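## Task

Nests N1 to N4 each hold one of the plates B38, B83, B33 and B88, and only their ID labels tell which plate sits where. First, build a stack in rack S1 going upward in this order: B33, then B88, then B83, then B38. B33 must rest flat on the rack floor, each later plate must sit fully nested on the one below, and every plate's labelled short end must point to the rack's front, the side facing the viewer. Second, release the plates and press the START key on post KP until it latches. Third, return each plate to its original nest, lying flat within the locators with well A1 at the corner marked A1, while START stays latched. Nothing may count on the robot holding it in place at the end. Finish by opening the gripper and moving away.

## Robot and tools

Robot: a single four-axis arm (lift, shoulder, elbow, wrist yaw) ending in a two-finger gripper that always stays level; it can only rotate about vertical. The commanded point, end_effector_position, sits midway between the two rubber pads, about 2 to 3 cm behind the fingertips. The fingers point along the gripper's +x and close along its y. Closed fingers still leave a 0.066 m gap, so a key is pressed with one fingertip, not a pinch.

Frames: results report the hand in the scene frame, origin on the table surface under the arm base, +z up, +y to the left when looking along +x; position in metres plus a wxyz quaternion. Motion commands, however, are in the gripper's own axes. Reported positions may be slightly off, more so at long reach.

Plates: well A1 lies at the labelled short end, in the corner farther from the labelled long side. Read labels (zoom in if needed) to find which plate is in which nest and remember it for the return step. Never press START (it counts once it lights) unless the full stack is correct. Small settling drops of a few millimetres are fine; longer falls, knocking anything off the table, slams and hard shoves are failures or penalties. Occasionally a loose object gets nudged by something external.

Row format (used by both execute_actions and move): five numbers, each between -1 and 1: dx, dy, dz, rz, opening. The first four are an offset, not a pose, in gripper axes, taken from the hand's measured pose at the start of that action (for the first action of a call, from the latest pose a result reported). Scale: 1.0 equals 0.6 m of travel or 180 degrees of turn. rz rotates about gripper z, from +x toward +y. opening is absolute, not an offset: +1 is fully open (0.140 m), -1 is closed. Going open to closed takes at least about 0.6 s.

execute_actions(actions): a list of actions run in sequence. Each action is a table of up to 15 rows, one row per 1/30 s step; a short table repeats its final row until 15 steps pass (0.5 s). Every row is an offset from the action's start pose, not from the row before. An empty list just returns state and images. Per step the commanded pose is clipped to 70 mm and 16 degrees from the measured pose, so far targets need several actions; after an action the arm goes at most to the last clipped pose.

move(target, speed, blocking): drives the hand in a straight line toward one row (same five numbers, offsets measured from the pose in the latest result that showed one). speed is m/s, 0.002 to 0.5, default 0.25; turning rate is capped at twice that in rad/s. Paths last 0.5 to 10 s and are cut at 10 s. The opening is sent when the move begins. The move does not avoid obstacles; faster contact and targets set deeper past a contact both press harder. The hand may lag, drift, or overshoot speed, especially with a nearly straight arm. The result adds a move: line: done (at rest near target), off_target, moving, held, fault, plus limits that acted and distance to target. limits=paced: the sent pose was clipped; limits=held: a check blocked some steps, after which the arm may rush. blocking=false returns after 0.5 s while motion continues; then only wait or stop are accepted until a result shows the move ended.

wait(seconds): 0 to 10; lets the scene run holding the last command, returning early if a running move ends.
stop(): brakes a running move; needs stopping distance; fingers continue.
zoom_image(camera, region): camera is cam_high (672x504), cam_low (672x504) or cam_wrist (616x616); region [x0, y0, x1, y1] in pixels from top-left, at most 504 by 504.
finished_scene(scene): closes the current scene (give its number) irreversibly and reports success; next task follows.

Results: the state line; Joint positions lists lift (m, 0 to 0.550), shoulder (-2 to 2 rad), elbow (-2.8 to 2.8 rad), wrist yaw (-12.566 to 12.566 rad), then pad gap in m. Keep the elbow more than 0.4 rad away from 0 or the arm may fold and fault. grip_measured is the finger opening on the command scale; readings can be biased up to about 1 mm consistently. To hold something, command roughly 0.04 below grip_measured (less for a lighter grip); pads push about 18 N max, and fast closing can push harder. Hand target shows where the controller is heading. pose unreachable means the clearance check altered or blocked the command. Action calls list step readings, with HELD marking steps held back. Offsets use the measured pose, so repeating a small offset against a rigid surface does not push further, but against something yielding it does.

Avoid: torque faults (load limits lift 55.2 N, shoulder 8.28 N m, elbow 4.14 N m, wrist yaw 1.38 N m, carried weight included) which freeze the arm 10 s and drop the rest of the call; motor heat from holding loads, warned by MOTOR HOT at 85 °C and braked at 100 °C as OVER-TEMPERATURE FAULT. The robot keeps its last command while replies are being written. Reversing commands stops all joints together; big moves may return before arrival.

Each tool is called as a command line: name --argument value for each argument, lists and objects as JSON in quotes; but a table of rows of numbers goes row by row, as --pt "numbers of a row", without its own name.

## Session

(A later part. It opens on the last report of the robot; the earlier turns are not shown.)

move --target '[0.0008,0.0038,0,0.003,0.1]' --speed 0.02

move --target '[0,0,0,0,-0.4]'

Scene clock: 134.17 s.
end_effector_position=(+0.5531, +0.3970, +0.0315) grip_measured=+0.10 end_effector_quat_wxyz=(+0.911, +0.000, +0.000, +0.413)
Joint positions: [ 0.026  1.405  1.802 -2.356  0.107]
Hand target: +0.553, +0.397, +0.031; +0.911, +0.000, +0.000, +0.413
Off the commanded pose: 0.000 m, 0 deg.
move: done

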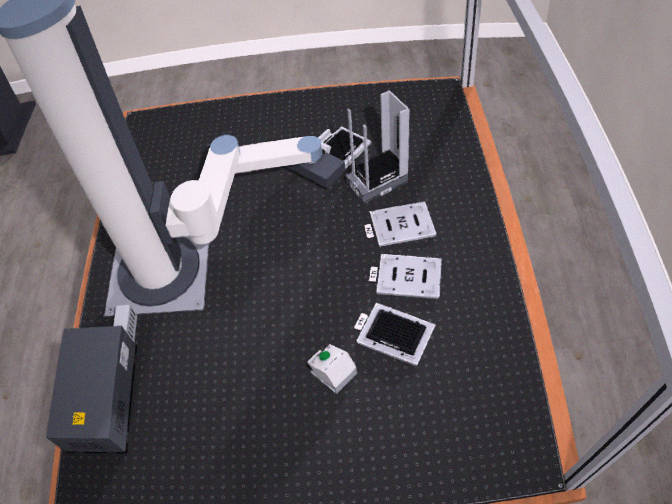

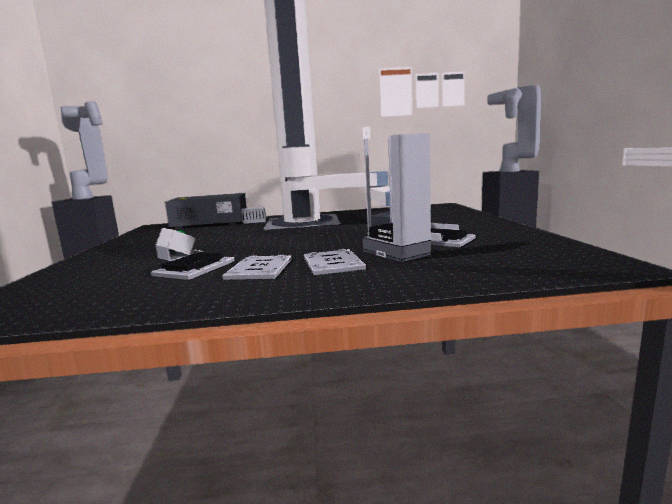

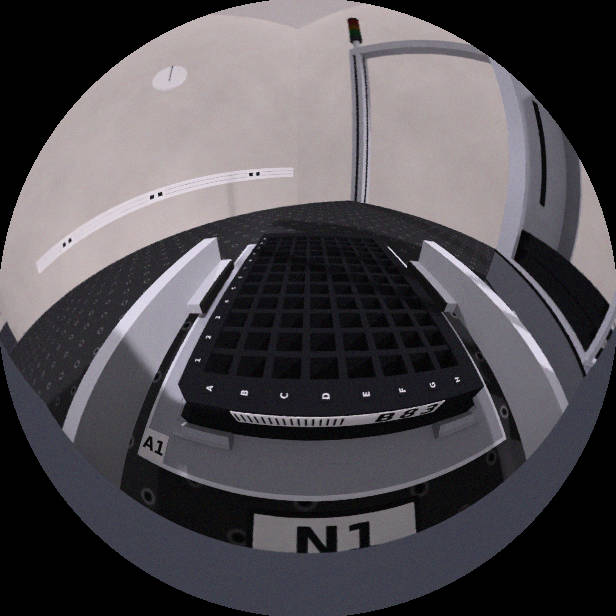

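Scene clock: 134.67 s.
end_effector_position=(+0.5531, +0.3970, +0.0315) grip_measured=-0.40 end_effector_quat_wxyz=(+0.911, +0.000, +0.000, +0.413)
Joint positions: [ 0.026  1.405  1.802 -2.356  0.088]
Hand target: +0.553, +0.397, +0.031; +0.911, +0.000, +0.000, +0.413
Off the commanded pose: 0.000 m, 0 deg.
move: done

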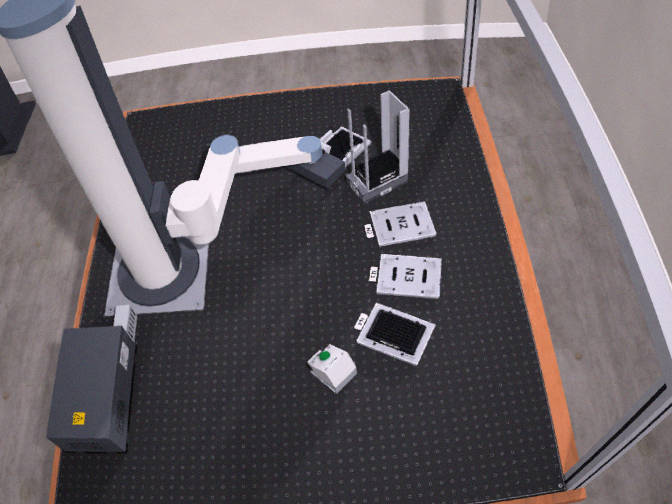

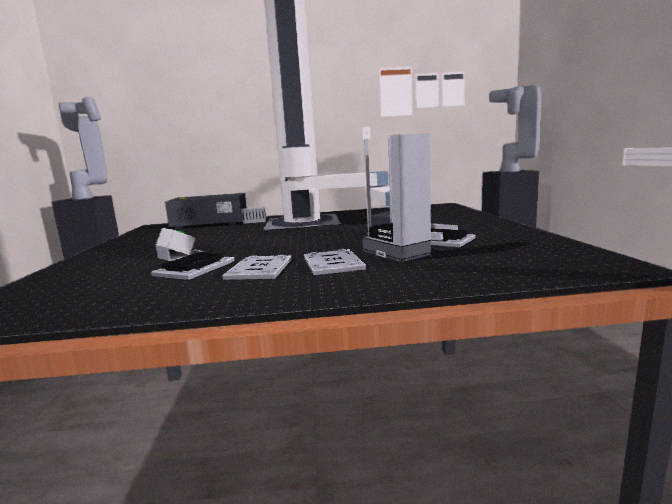

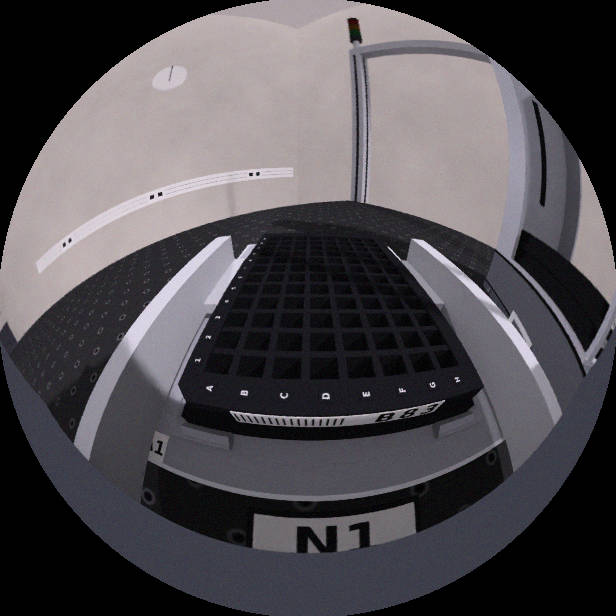

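move --target '[0,0,0,0,-0.55]'

move --target '[0,0,0.487,0,-0.55]'

move --target '[-0.0641,-0.3029,0,-0.1108,-0.55]'

Scene clock: 140.33 s.
end_effector_position=(+0.5531, +0.3970, +0.0315) grip_measured=-0.48 end_effector_quat_wxyz=(+0.911, +0.000, +0.000, +0.413)
Joint positions: [ 0.026  1.405  1.802 -2.356  0.085]
Hand target: +0.553, +0.397, +0.031; +0.911, +0.000, +0.000, +0.413
Off the commanded pose: 0.000 m, 0 deg.
move: done

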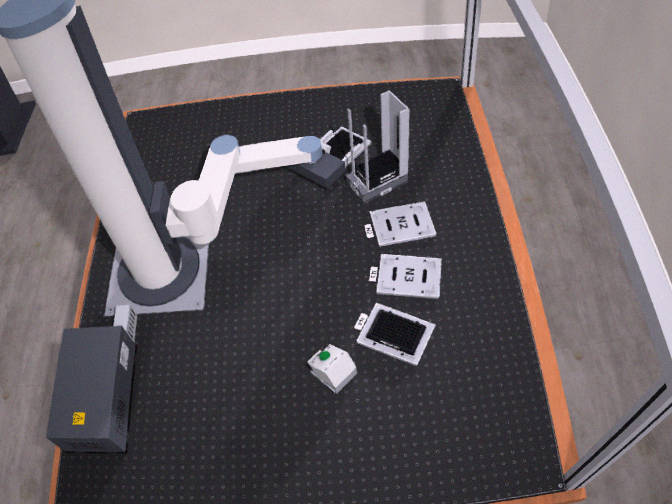

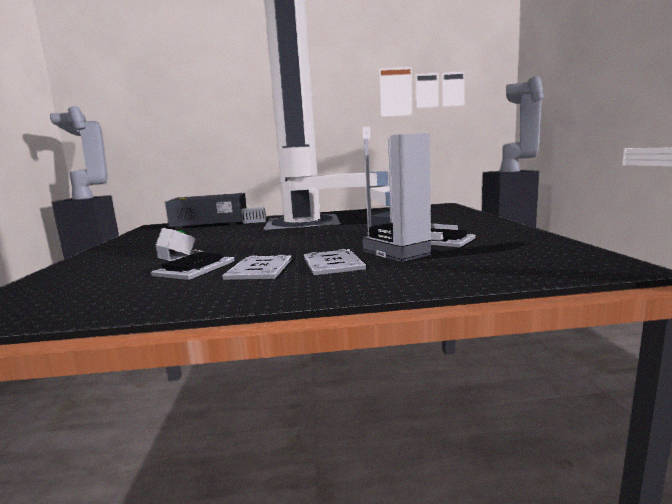

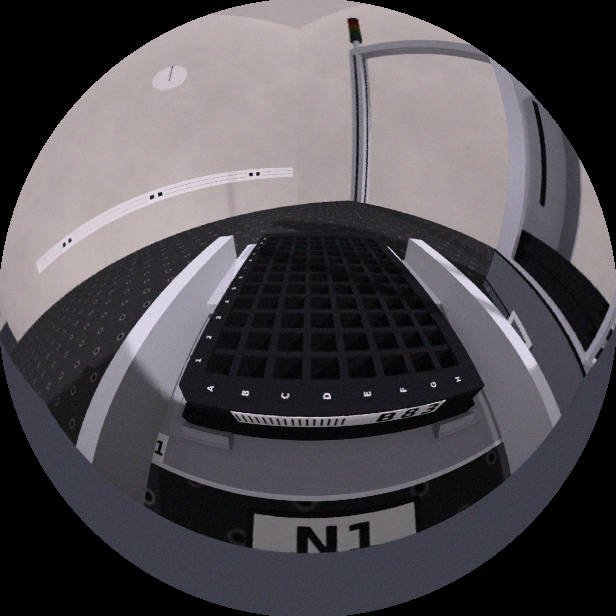

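Scene clock: 141.93 s.
end_effector_position=(+0.5531, +0.3971, +0.3237) grip_measured=-0.48 end_effector_quat_wxyz=(+0.911, +0.000, +0.000, +0.413)
Joint positions: [ 0.319  1.405  1.802 -2.356  0.085]
Hand target: +0.553, +0.397, +0.324; +0.911, +0.000, +0.000, +0.413
Off the commanded pose: 0.000 m, 0 deg.
move: done

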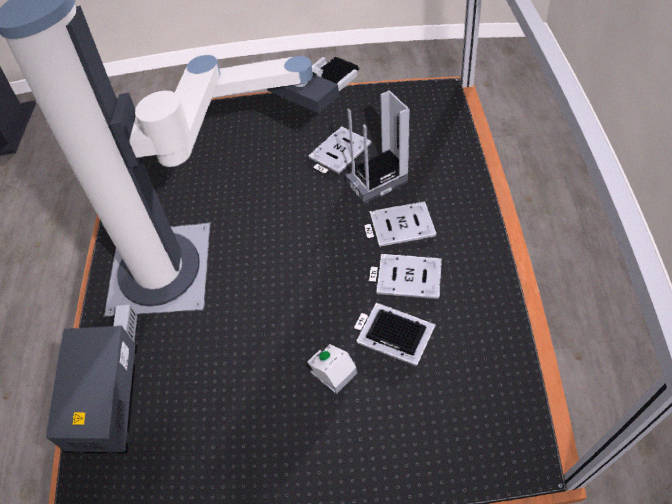

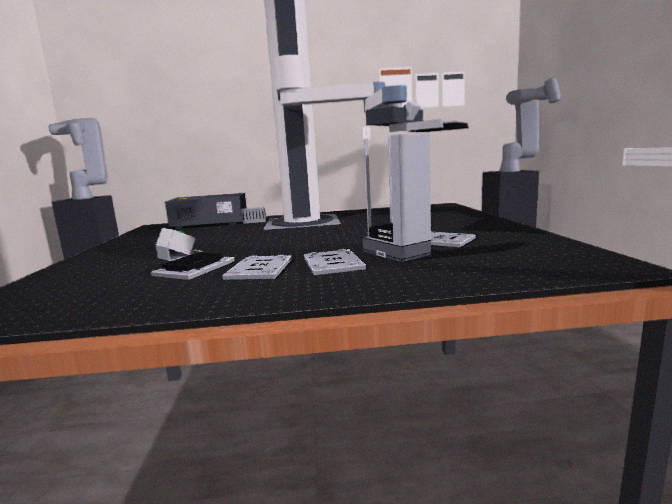

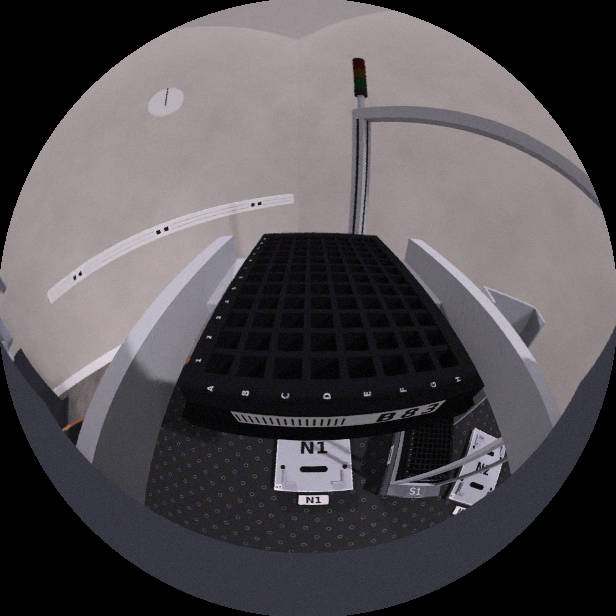

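Scene clock: 143.07 s.
end_effector_position=(+0.6644, +0.2481, +0.3237) grip_measured=-0.48 end_effector_quat_wxyz=(+0.969, +0.000, +0.000, +0.248)
Joint positions: [ 0.319  1.066  1.804 -2.368  0.085]
Hand target: +0.664, +0.248, +0.324; +0.969, +0.000, +0.000, +0.249
Off the commanded pose: 0.000 m, 0 deg.
move: done

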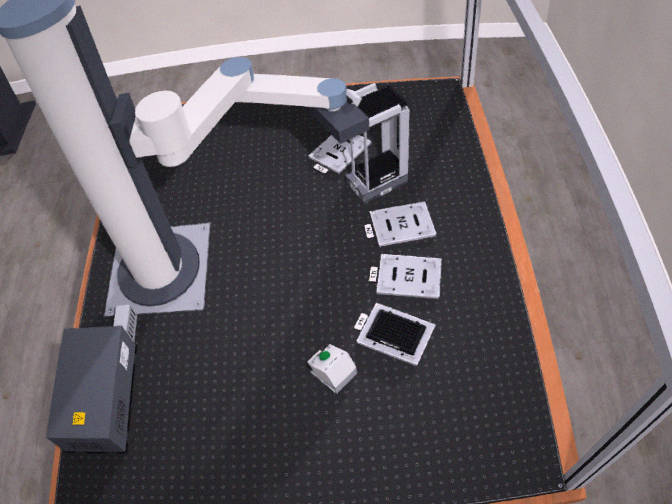

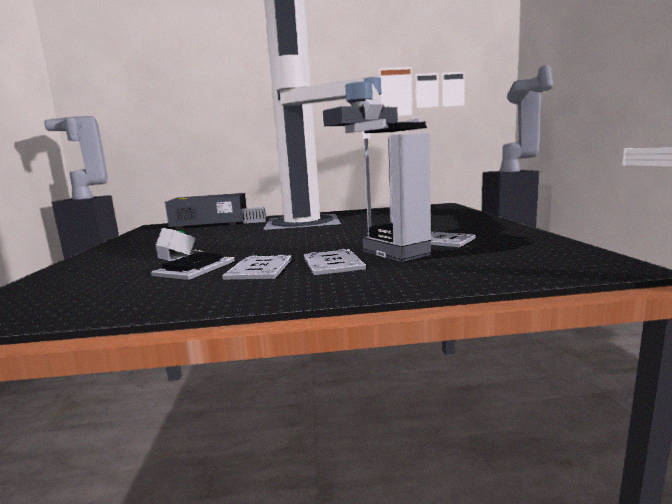

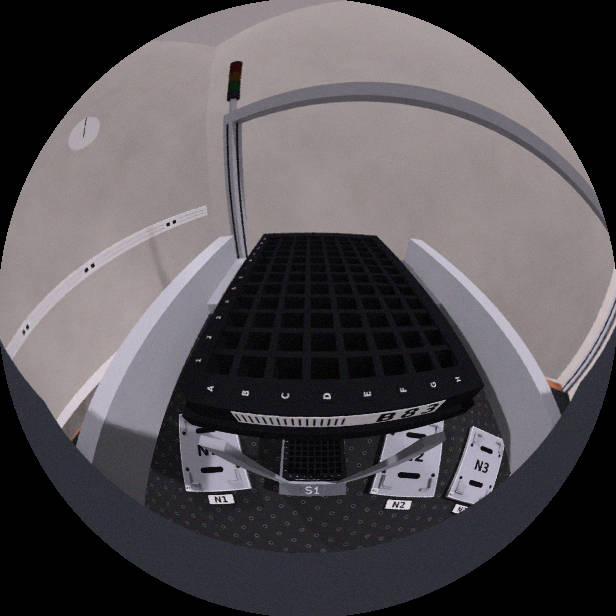

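move --target '[0,0.0002,-0.04,-0.0005,-0.55]' --speed 0.015

Scene clock: 147.23 s.
end_effector_position=(+0.6643, +0.2482, +0.2996) grip_measured=-0.48 end_effector_quat_wxyz=(+0.969, +0.000, +0.000, +0.248)
Joint positions: [ 0.295  1.067  1.804 -2.37   0.085]
Hand target: +0.664, +0.248, +0.300; +0.969, +0.000, +0.000, +0.248
Off the commanded pose: 0.000 m, 0 deg.
move: done

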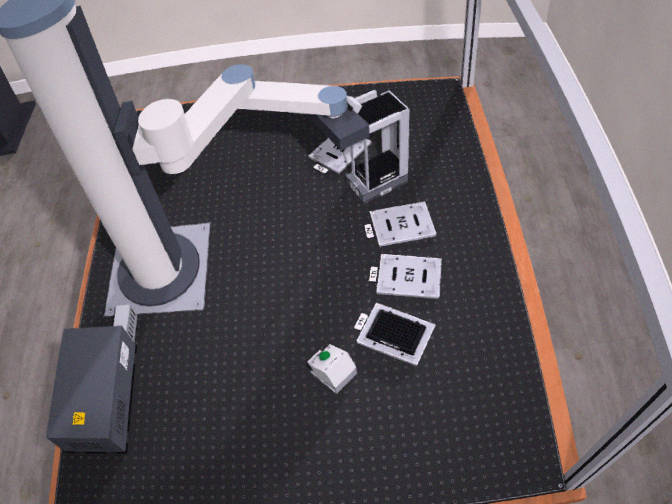

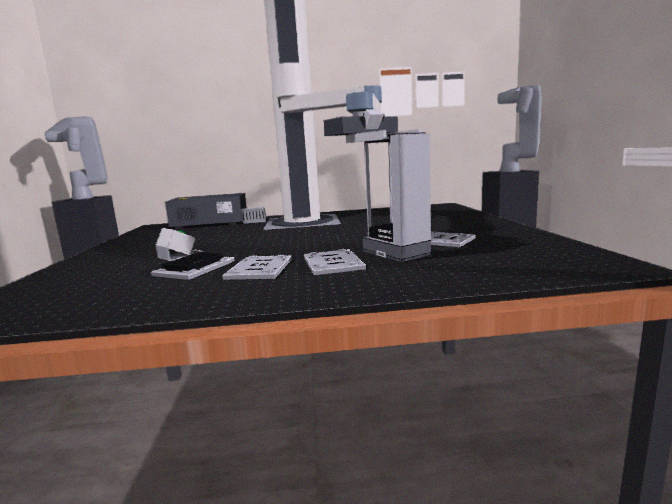

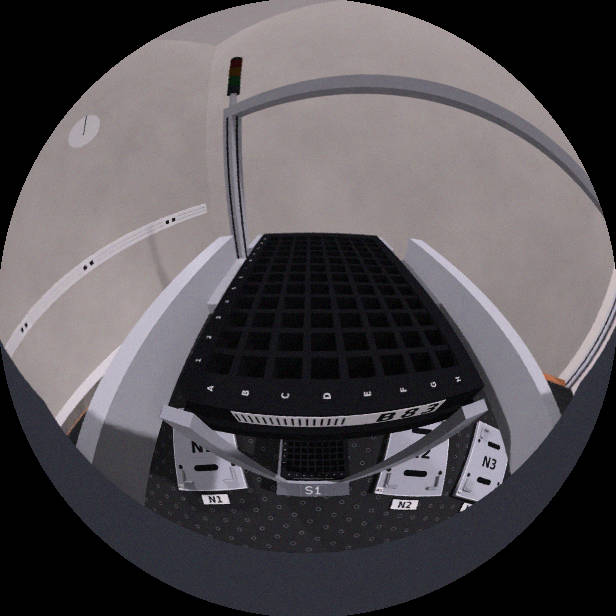

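move --target '[0,0,-0.3385,0,-0.55]' --speed 0.15

move --target '[0,0,-0.0145,0,-0.55]' --speed 0.012

move --target '[0,0,0,0,0.1]'

move --target '[-0.3,0,0,0,0.1]' --speed 0.15

move --target '[-0.129,-0.74,-0.004,-0.325,0.1]'

Scene clock: 155.90 s.
end_effector_position=(+0.6643, +0.2482, +0.0965) grip_measured=-0.48 end_effector_quat_wxyz=(+0.969, +0.000, +0.000, +0.248)
Joint positions: [ 0.091  1.067  1.804 -2.37   0.085]
Hand target: +0.664, +0.248, +0.097; +0.969, +0.000, +0.000, +0.248
Off the commanded pose: 0.000 m, 0 deg.
move: done

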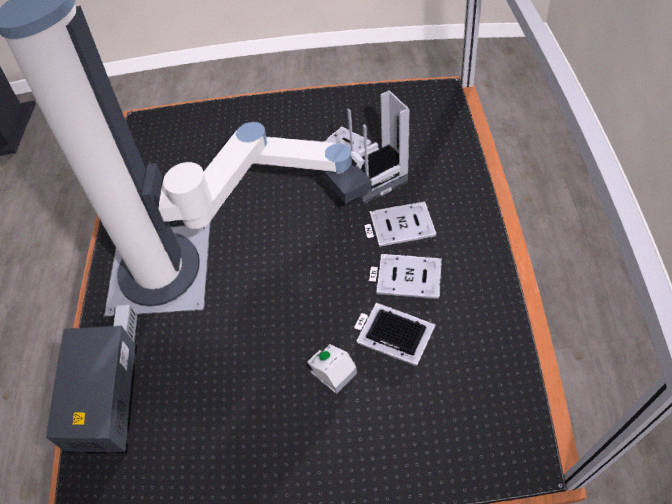

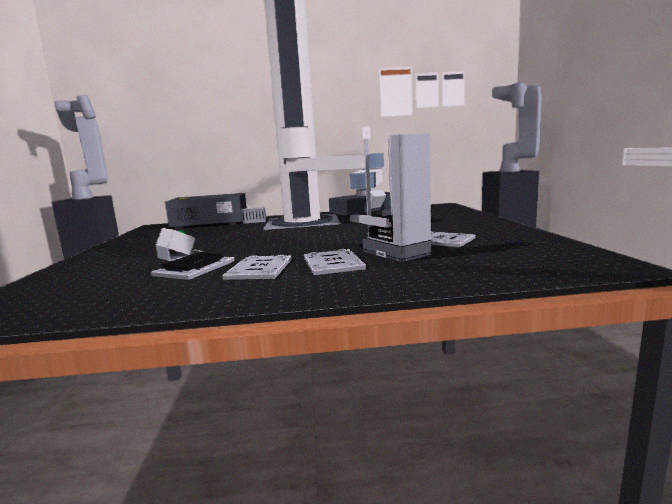

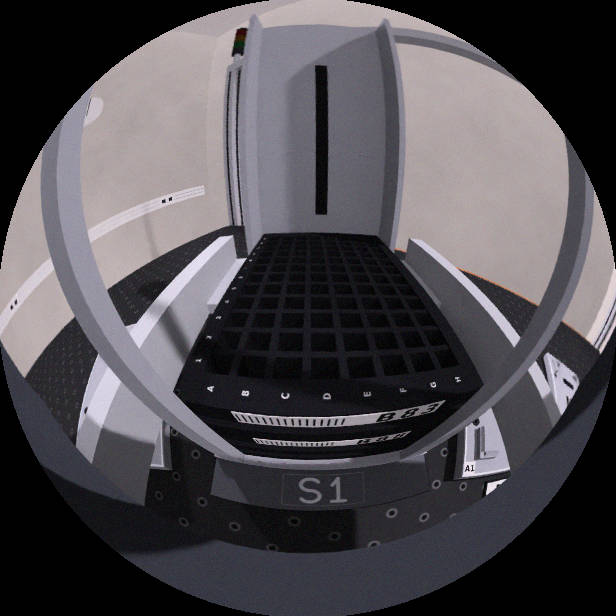

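Scene clock: 156.83 s.
end_effector_position=(+0.6643, +0.2482, +0.0877) grip_measured=-0.48 end_effector_quat_wxyz=(+0.969, +0.000, +0.000, +0.248)
Joint positions: [ 0.083  1.067  1.804 -2.37   0.085]
Hand target: +0.664, +0.248, +0.088; +0.969, +0.000, +0.000, +0.248
Off the commanded pose: 0.000 m, 0 deg.
move: done

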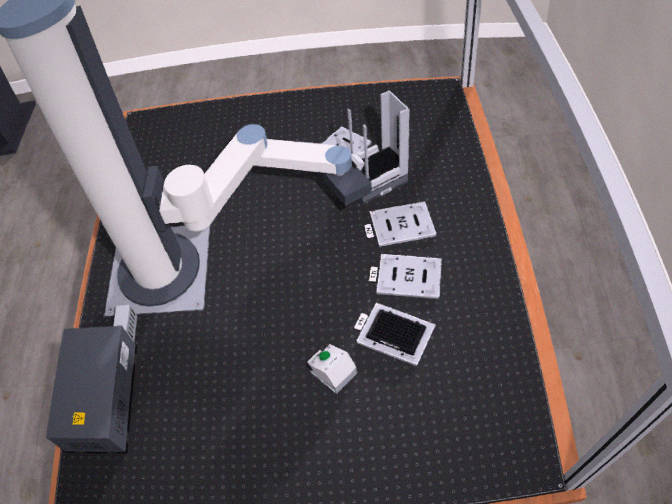

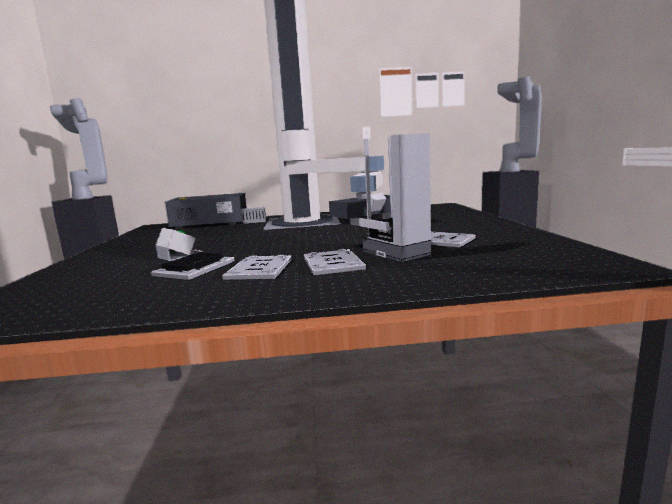

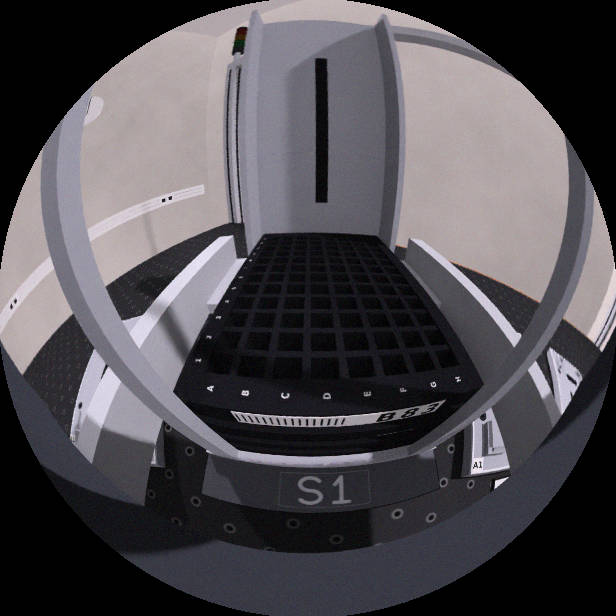

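Scene clock: 157.33 s.
end_effector_position=(+0.6643, +0.2482, +0.0877) grip_measured=+0.10 end_effector_quat_wxyz=(+0.969, +0.000, +0.000, +0.248)
Joint positions: [ 0.083  1.067  1.804 -2.37   0.107]
Hand target: +0.664, +0.248, +0.088; +0.969, +0.000, +0.000, +0.248
Off the commanded pose: 0.000 m, 0 deg.
move: done

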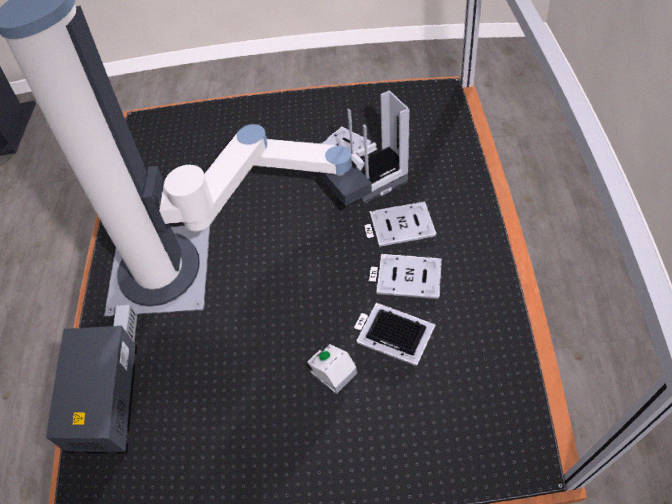

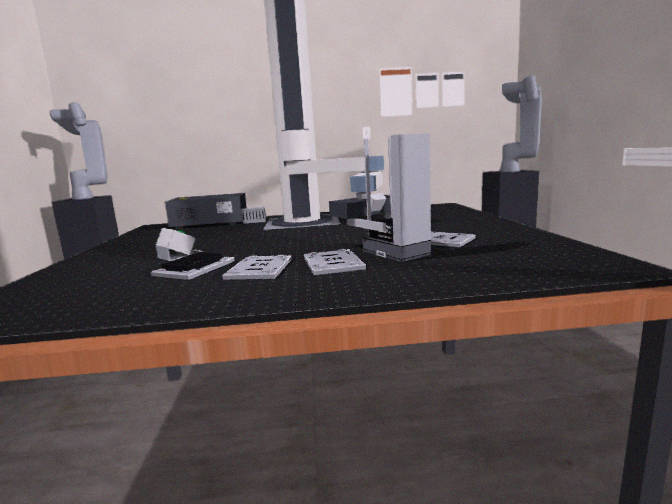

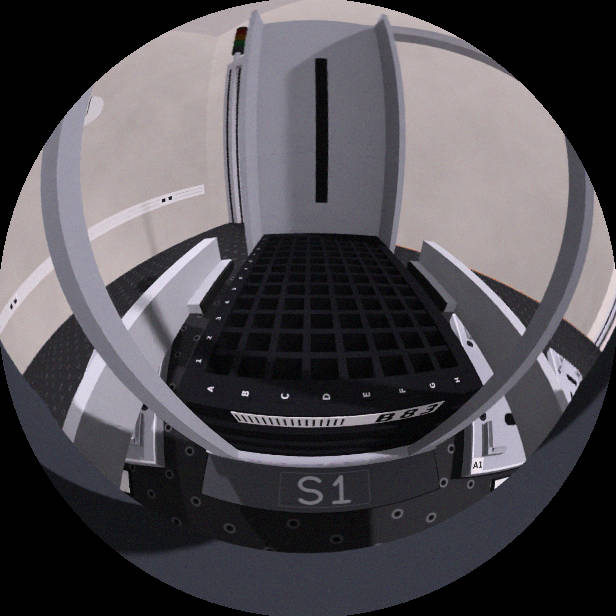

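Scene clock: 158.83 s.
end_effector_position=(+0.5064, +0.1618, +0.0877) grip_measured=+0.10 end_effector_quat_wxyz=(+0.969, +0.000, +0.000, +0.248)
Joint positions: [ 0.083  1.389  0.9   -1.788  0.107]
Hand target: +0.506, +0.162, +0.088; +0.969, +0.000, +0.000, +0.248
Off the commanded pose: 0.000 m, 0 deg.
move: done

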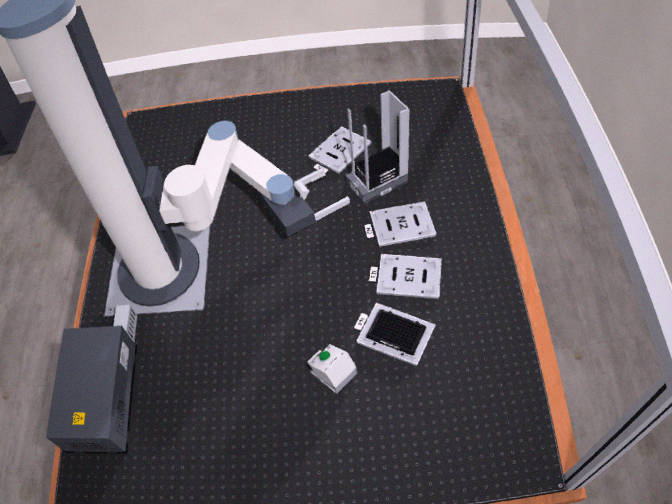

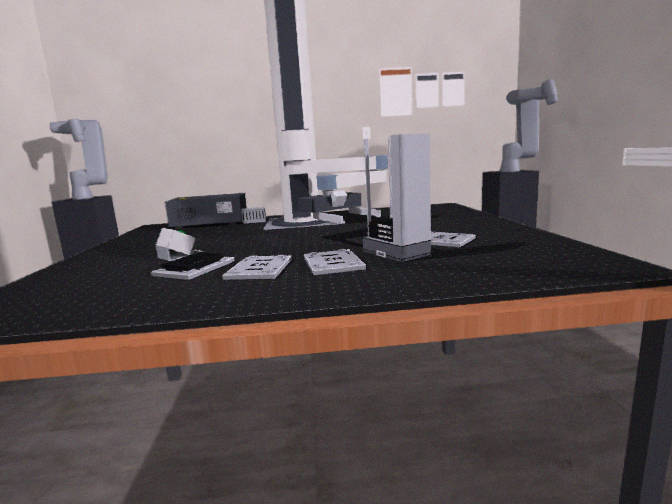

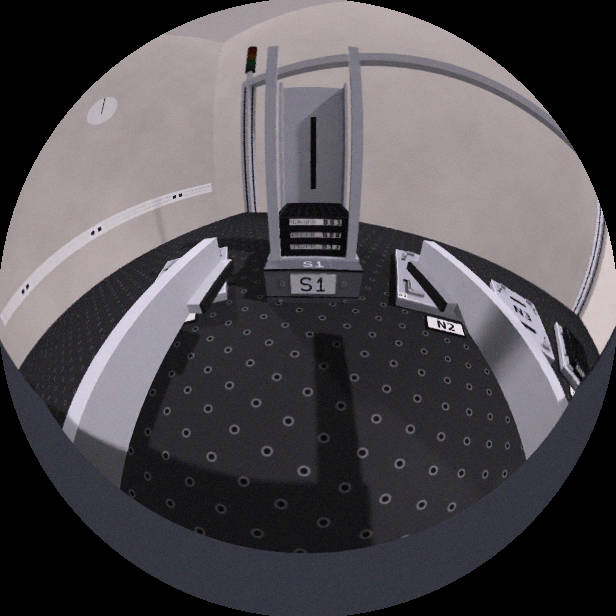

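Scene clock: 161.30 s.
end_effector_position=(+0.6513, -0.2651, +0.0854) grip_measured=+0.10 end_effector_quat_wxyz=(+0.966, +0.000, +0.000, -0.257)
Joint positions: [ 0.08   0.114  1.782 -2.417  0.107]
Hand target: +0.651, -0.265, +0.085; +0.966, +0.000, +0.000, -0.257
Off the commanded pose: 0.000 m, 0 deg.
move: done

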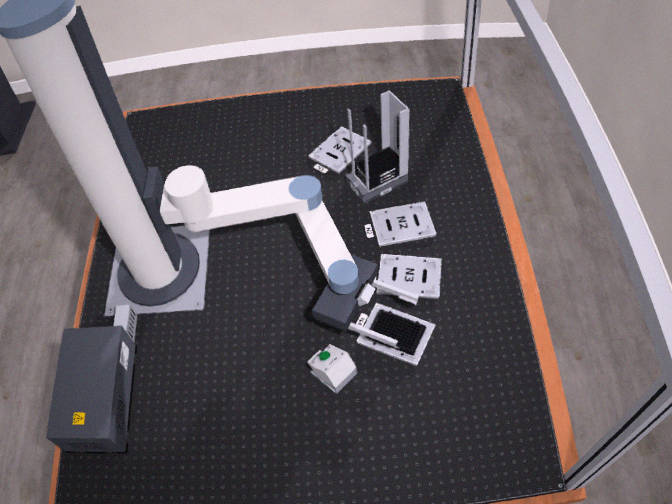

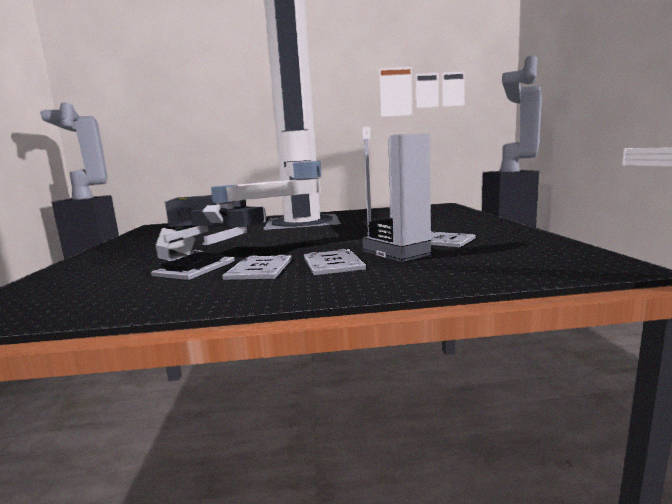

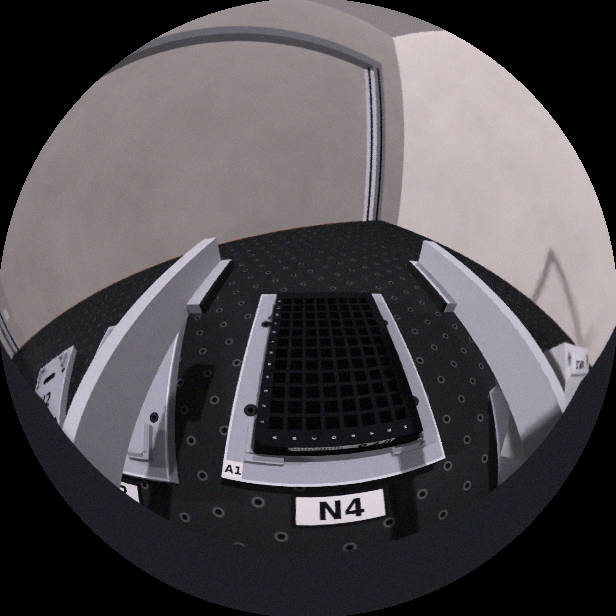

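move --target '[0.006,-0.0085,-0.068,0.0105,0.1]' --speed 0.06

move --target '[0,0,-0.0218,0,0.1]' --speed 0.02

Scene clock: 166.47 s.
end_effector_position=(+0.6518, -0.2714, +0.0445) grip_measured=+0.10 end_effector_quat_wxyz=(+0.970, +0.000, +0.000, -0.242)
Joint positions: [ 0.04   0.081  1.804 -2.373  0.107]
Hand target: +0.652, -0.271, +0.045; +0.970, +0.000, +0.000, -0.241
Off the commanded pose: 0.000 m, 0 deg.
move: done

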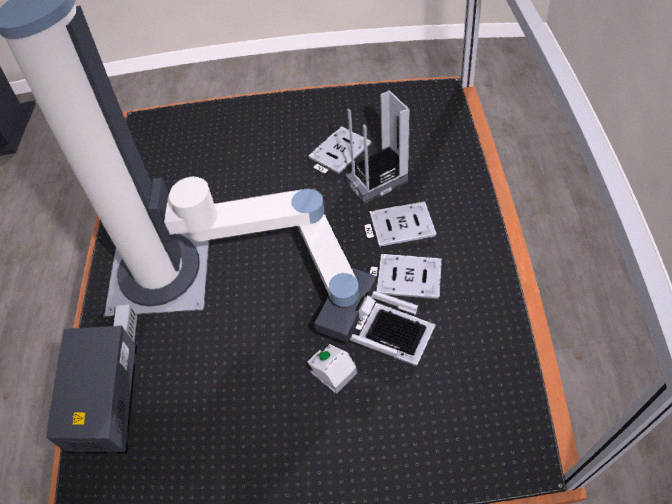

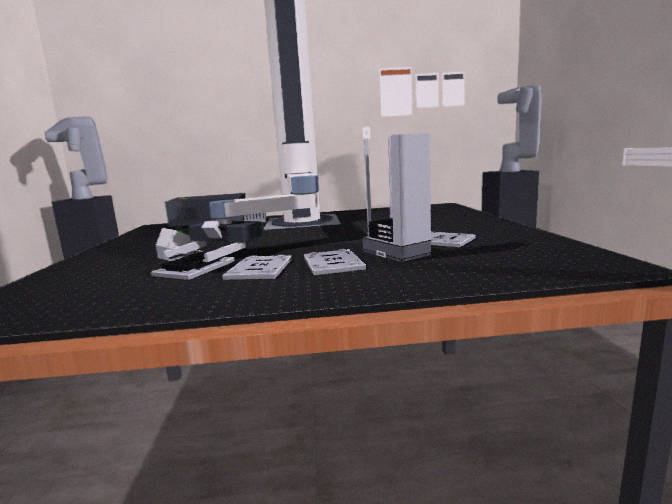

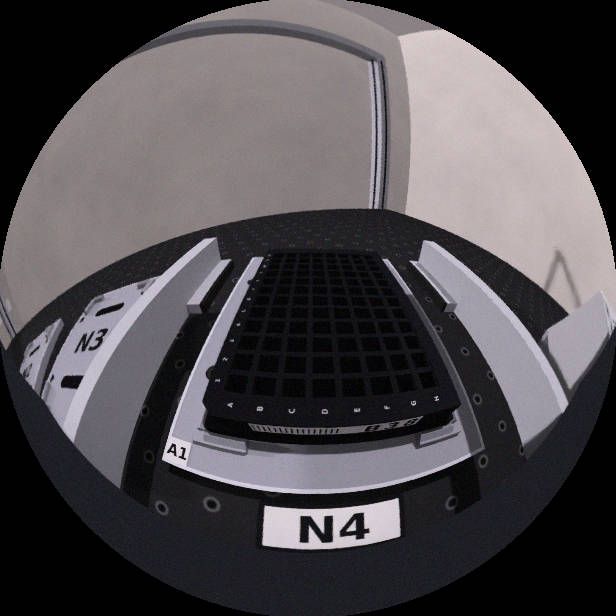

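Scene clock: 167.33 s.
end_effector_position=(+0.6518, -0.2714, +0.0314) grip_measured=+0.10 end_effector_quat_wxyz=(+0.970, +0.000, +0.000, -0.242)
Joint positions: [ 0.026  0.081  1.804 -2.373  0.107]
Hand target: +0.652, -0.271, +0.031; +0.970, +0.000, +0.000, -0.242
Off the commanded pose: 0.000 m, 0 deg.
move: done

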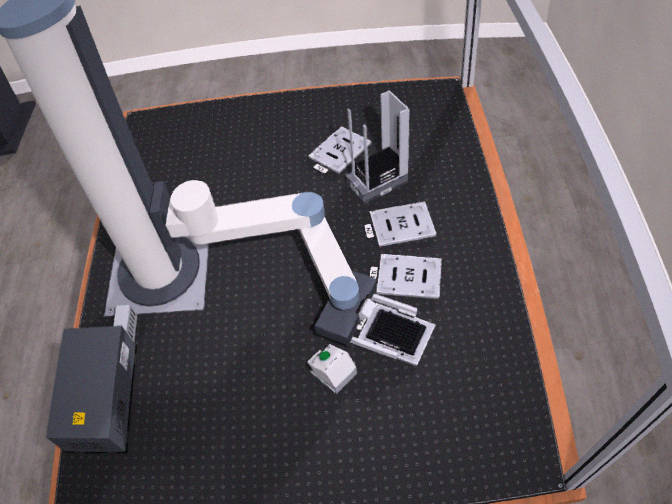

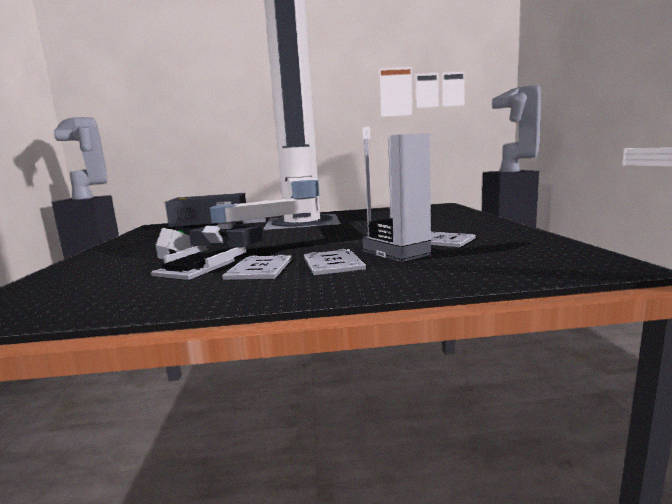

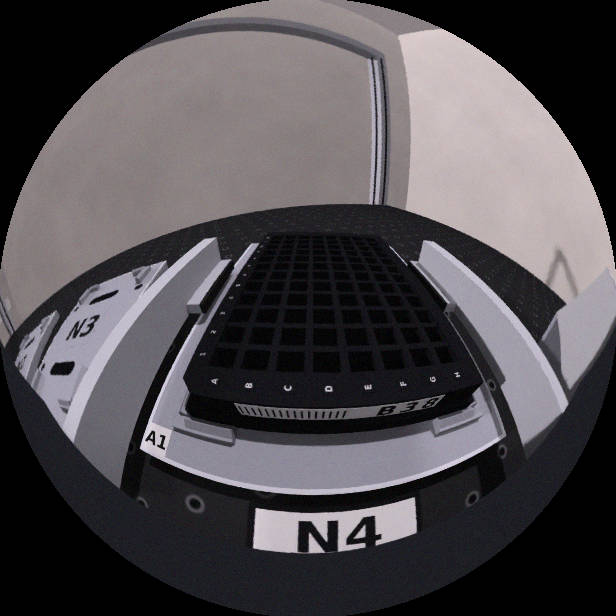

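move --target '[0.003,-0.0025,0,-0.005,0.1]' --speed 0.02

move --target '[0,0,0,0,-0.4]'

Scene clock: 171.23 s.
end_effector_position=(+0.6527, -0.2734, +0.0314) grip_measured=+0.10 end_effector_quat_wxyz=(+0.968, +0.000, +0.000, -0.249)
Joint positions: [ 0.026  0.078  1.815 -2.396  0.107]
Hand target: +0.653, -0.274, +0.031; +0.968, +0.000, +0.000, -0.249
Off the commanded pose: 0.000 m, 0 deg.
move: done

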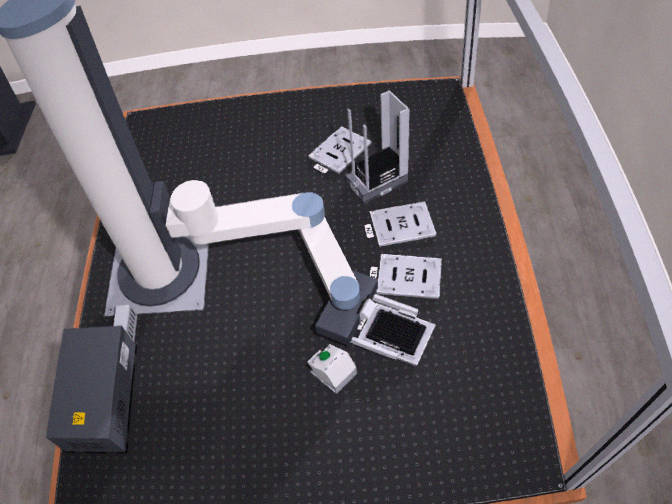

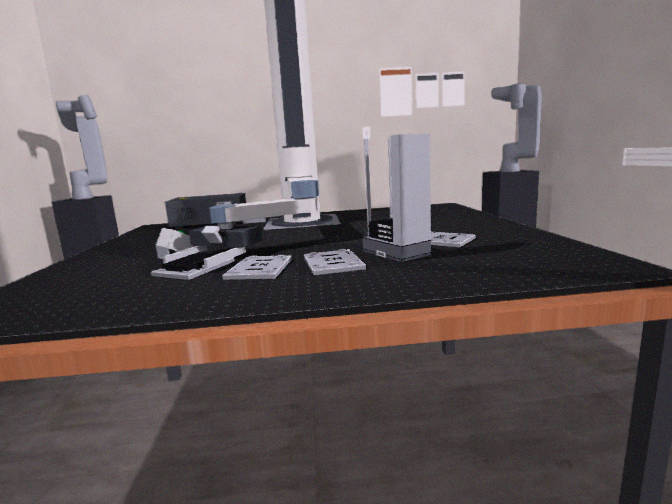

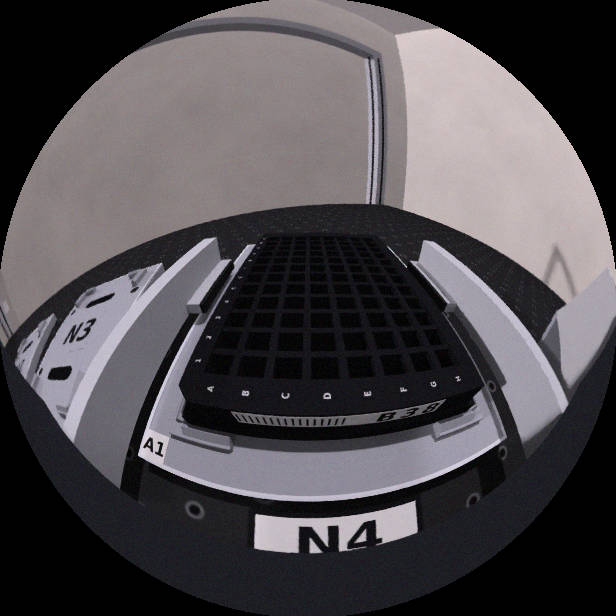

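Scene clock: 171.73 s.
end_effector_position=(+0.6527, -0.2734, +0.0314) grip_measured=-0.40 end_effector_quat_wxyz=(+0.968, +0.000, +0.000, -0.249)
Joint positions: [ 0.026  0.078  1.815 -2.396  0.088]
Hand target: +0.653, -0.273, +0.031; +0.968, +0.000, +0.000, -0.249
Off the commanded pose: 0.000 m, 0 deg.
move: done

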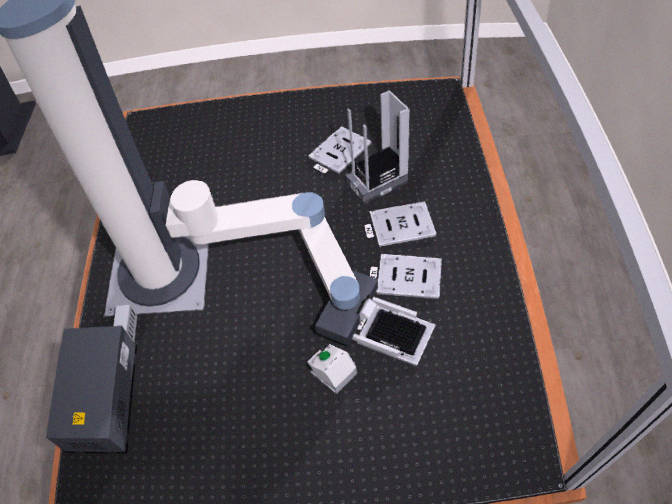

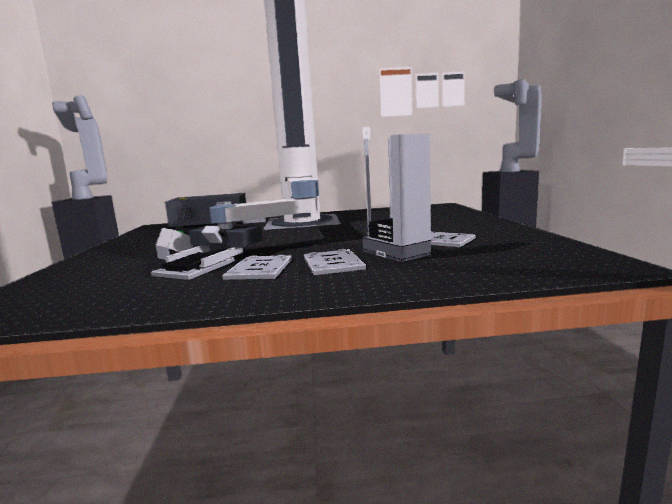

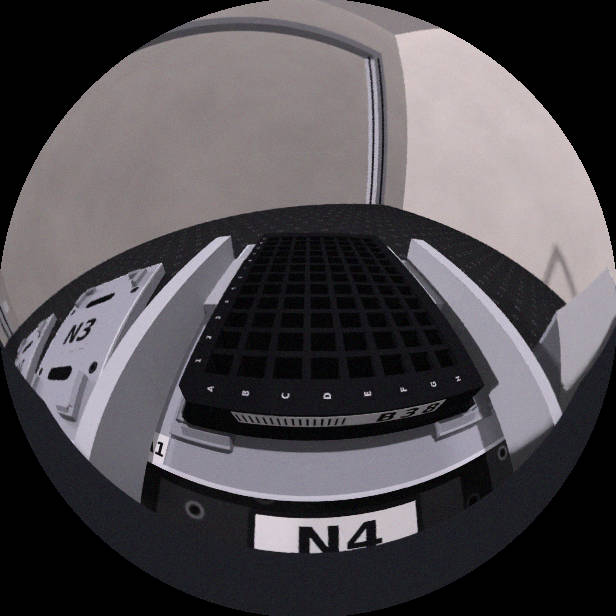

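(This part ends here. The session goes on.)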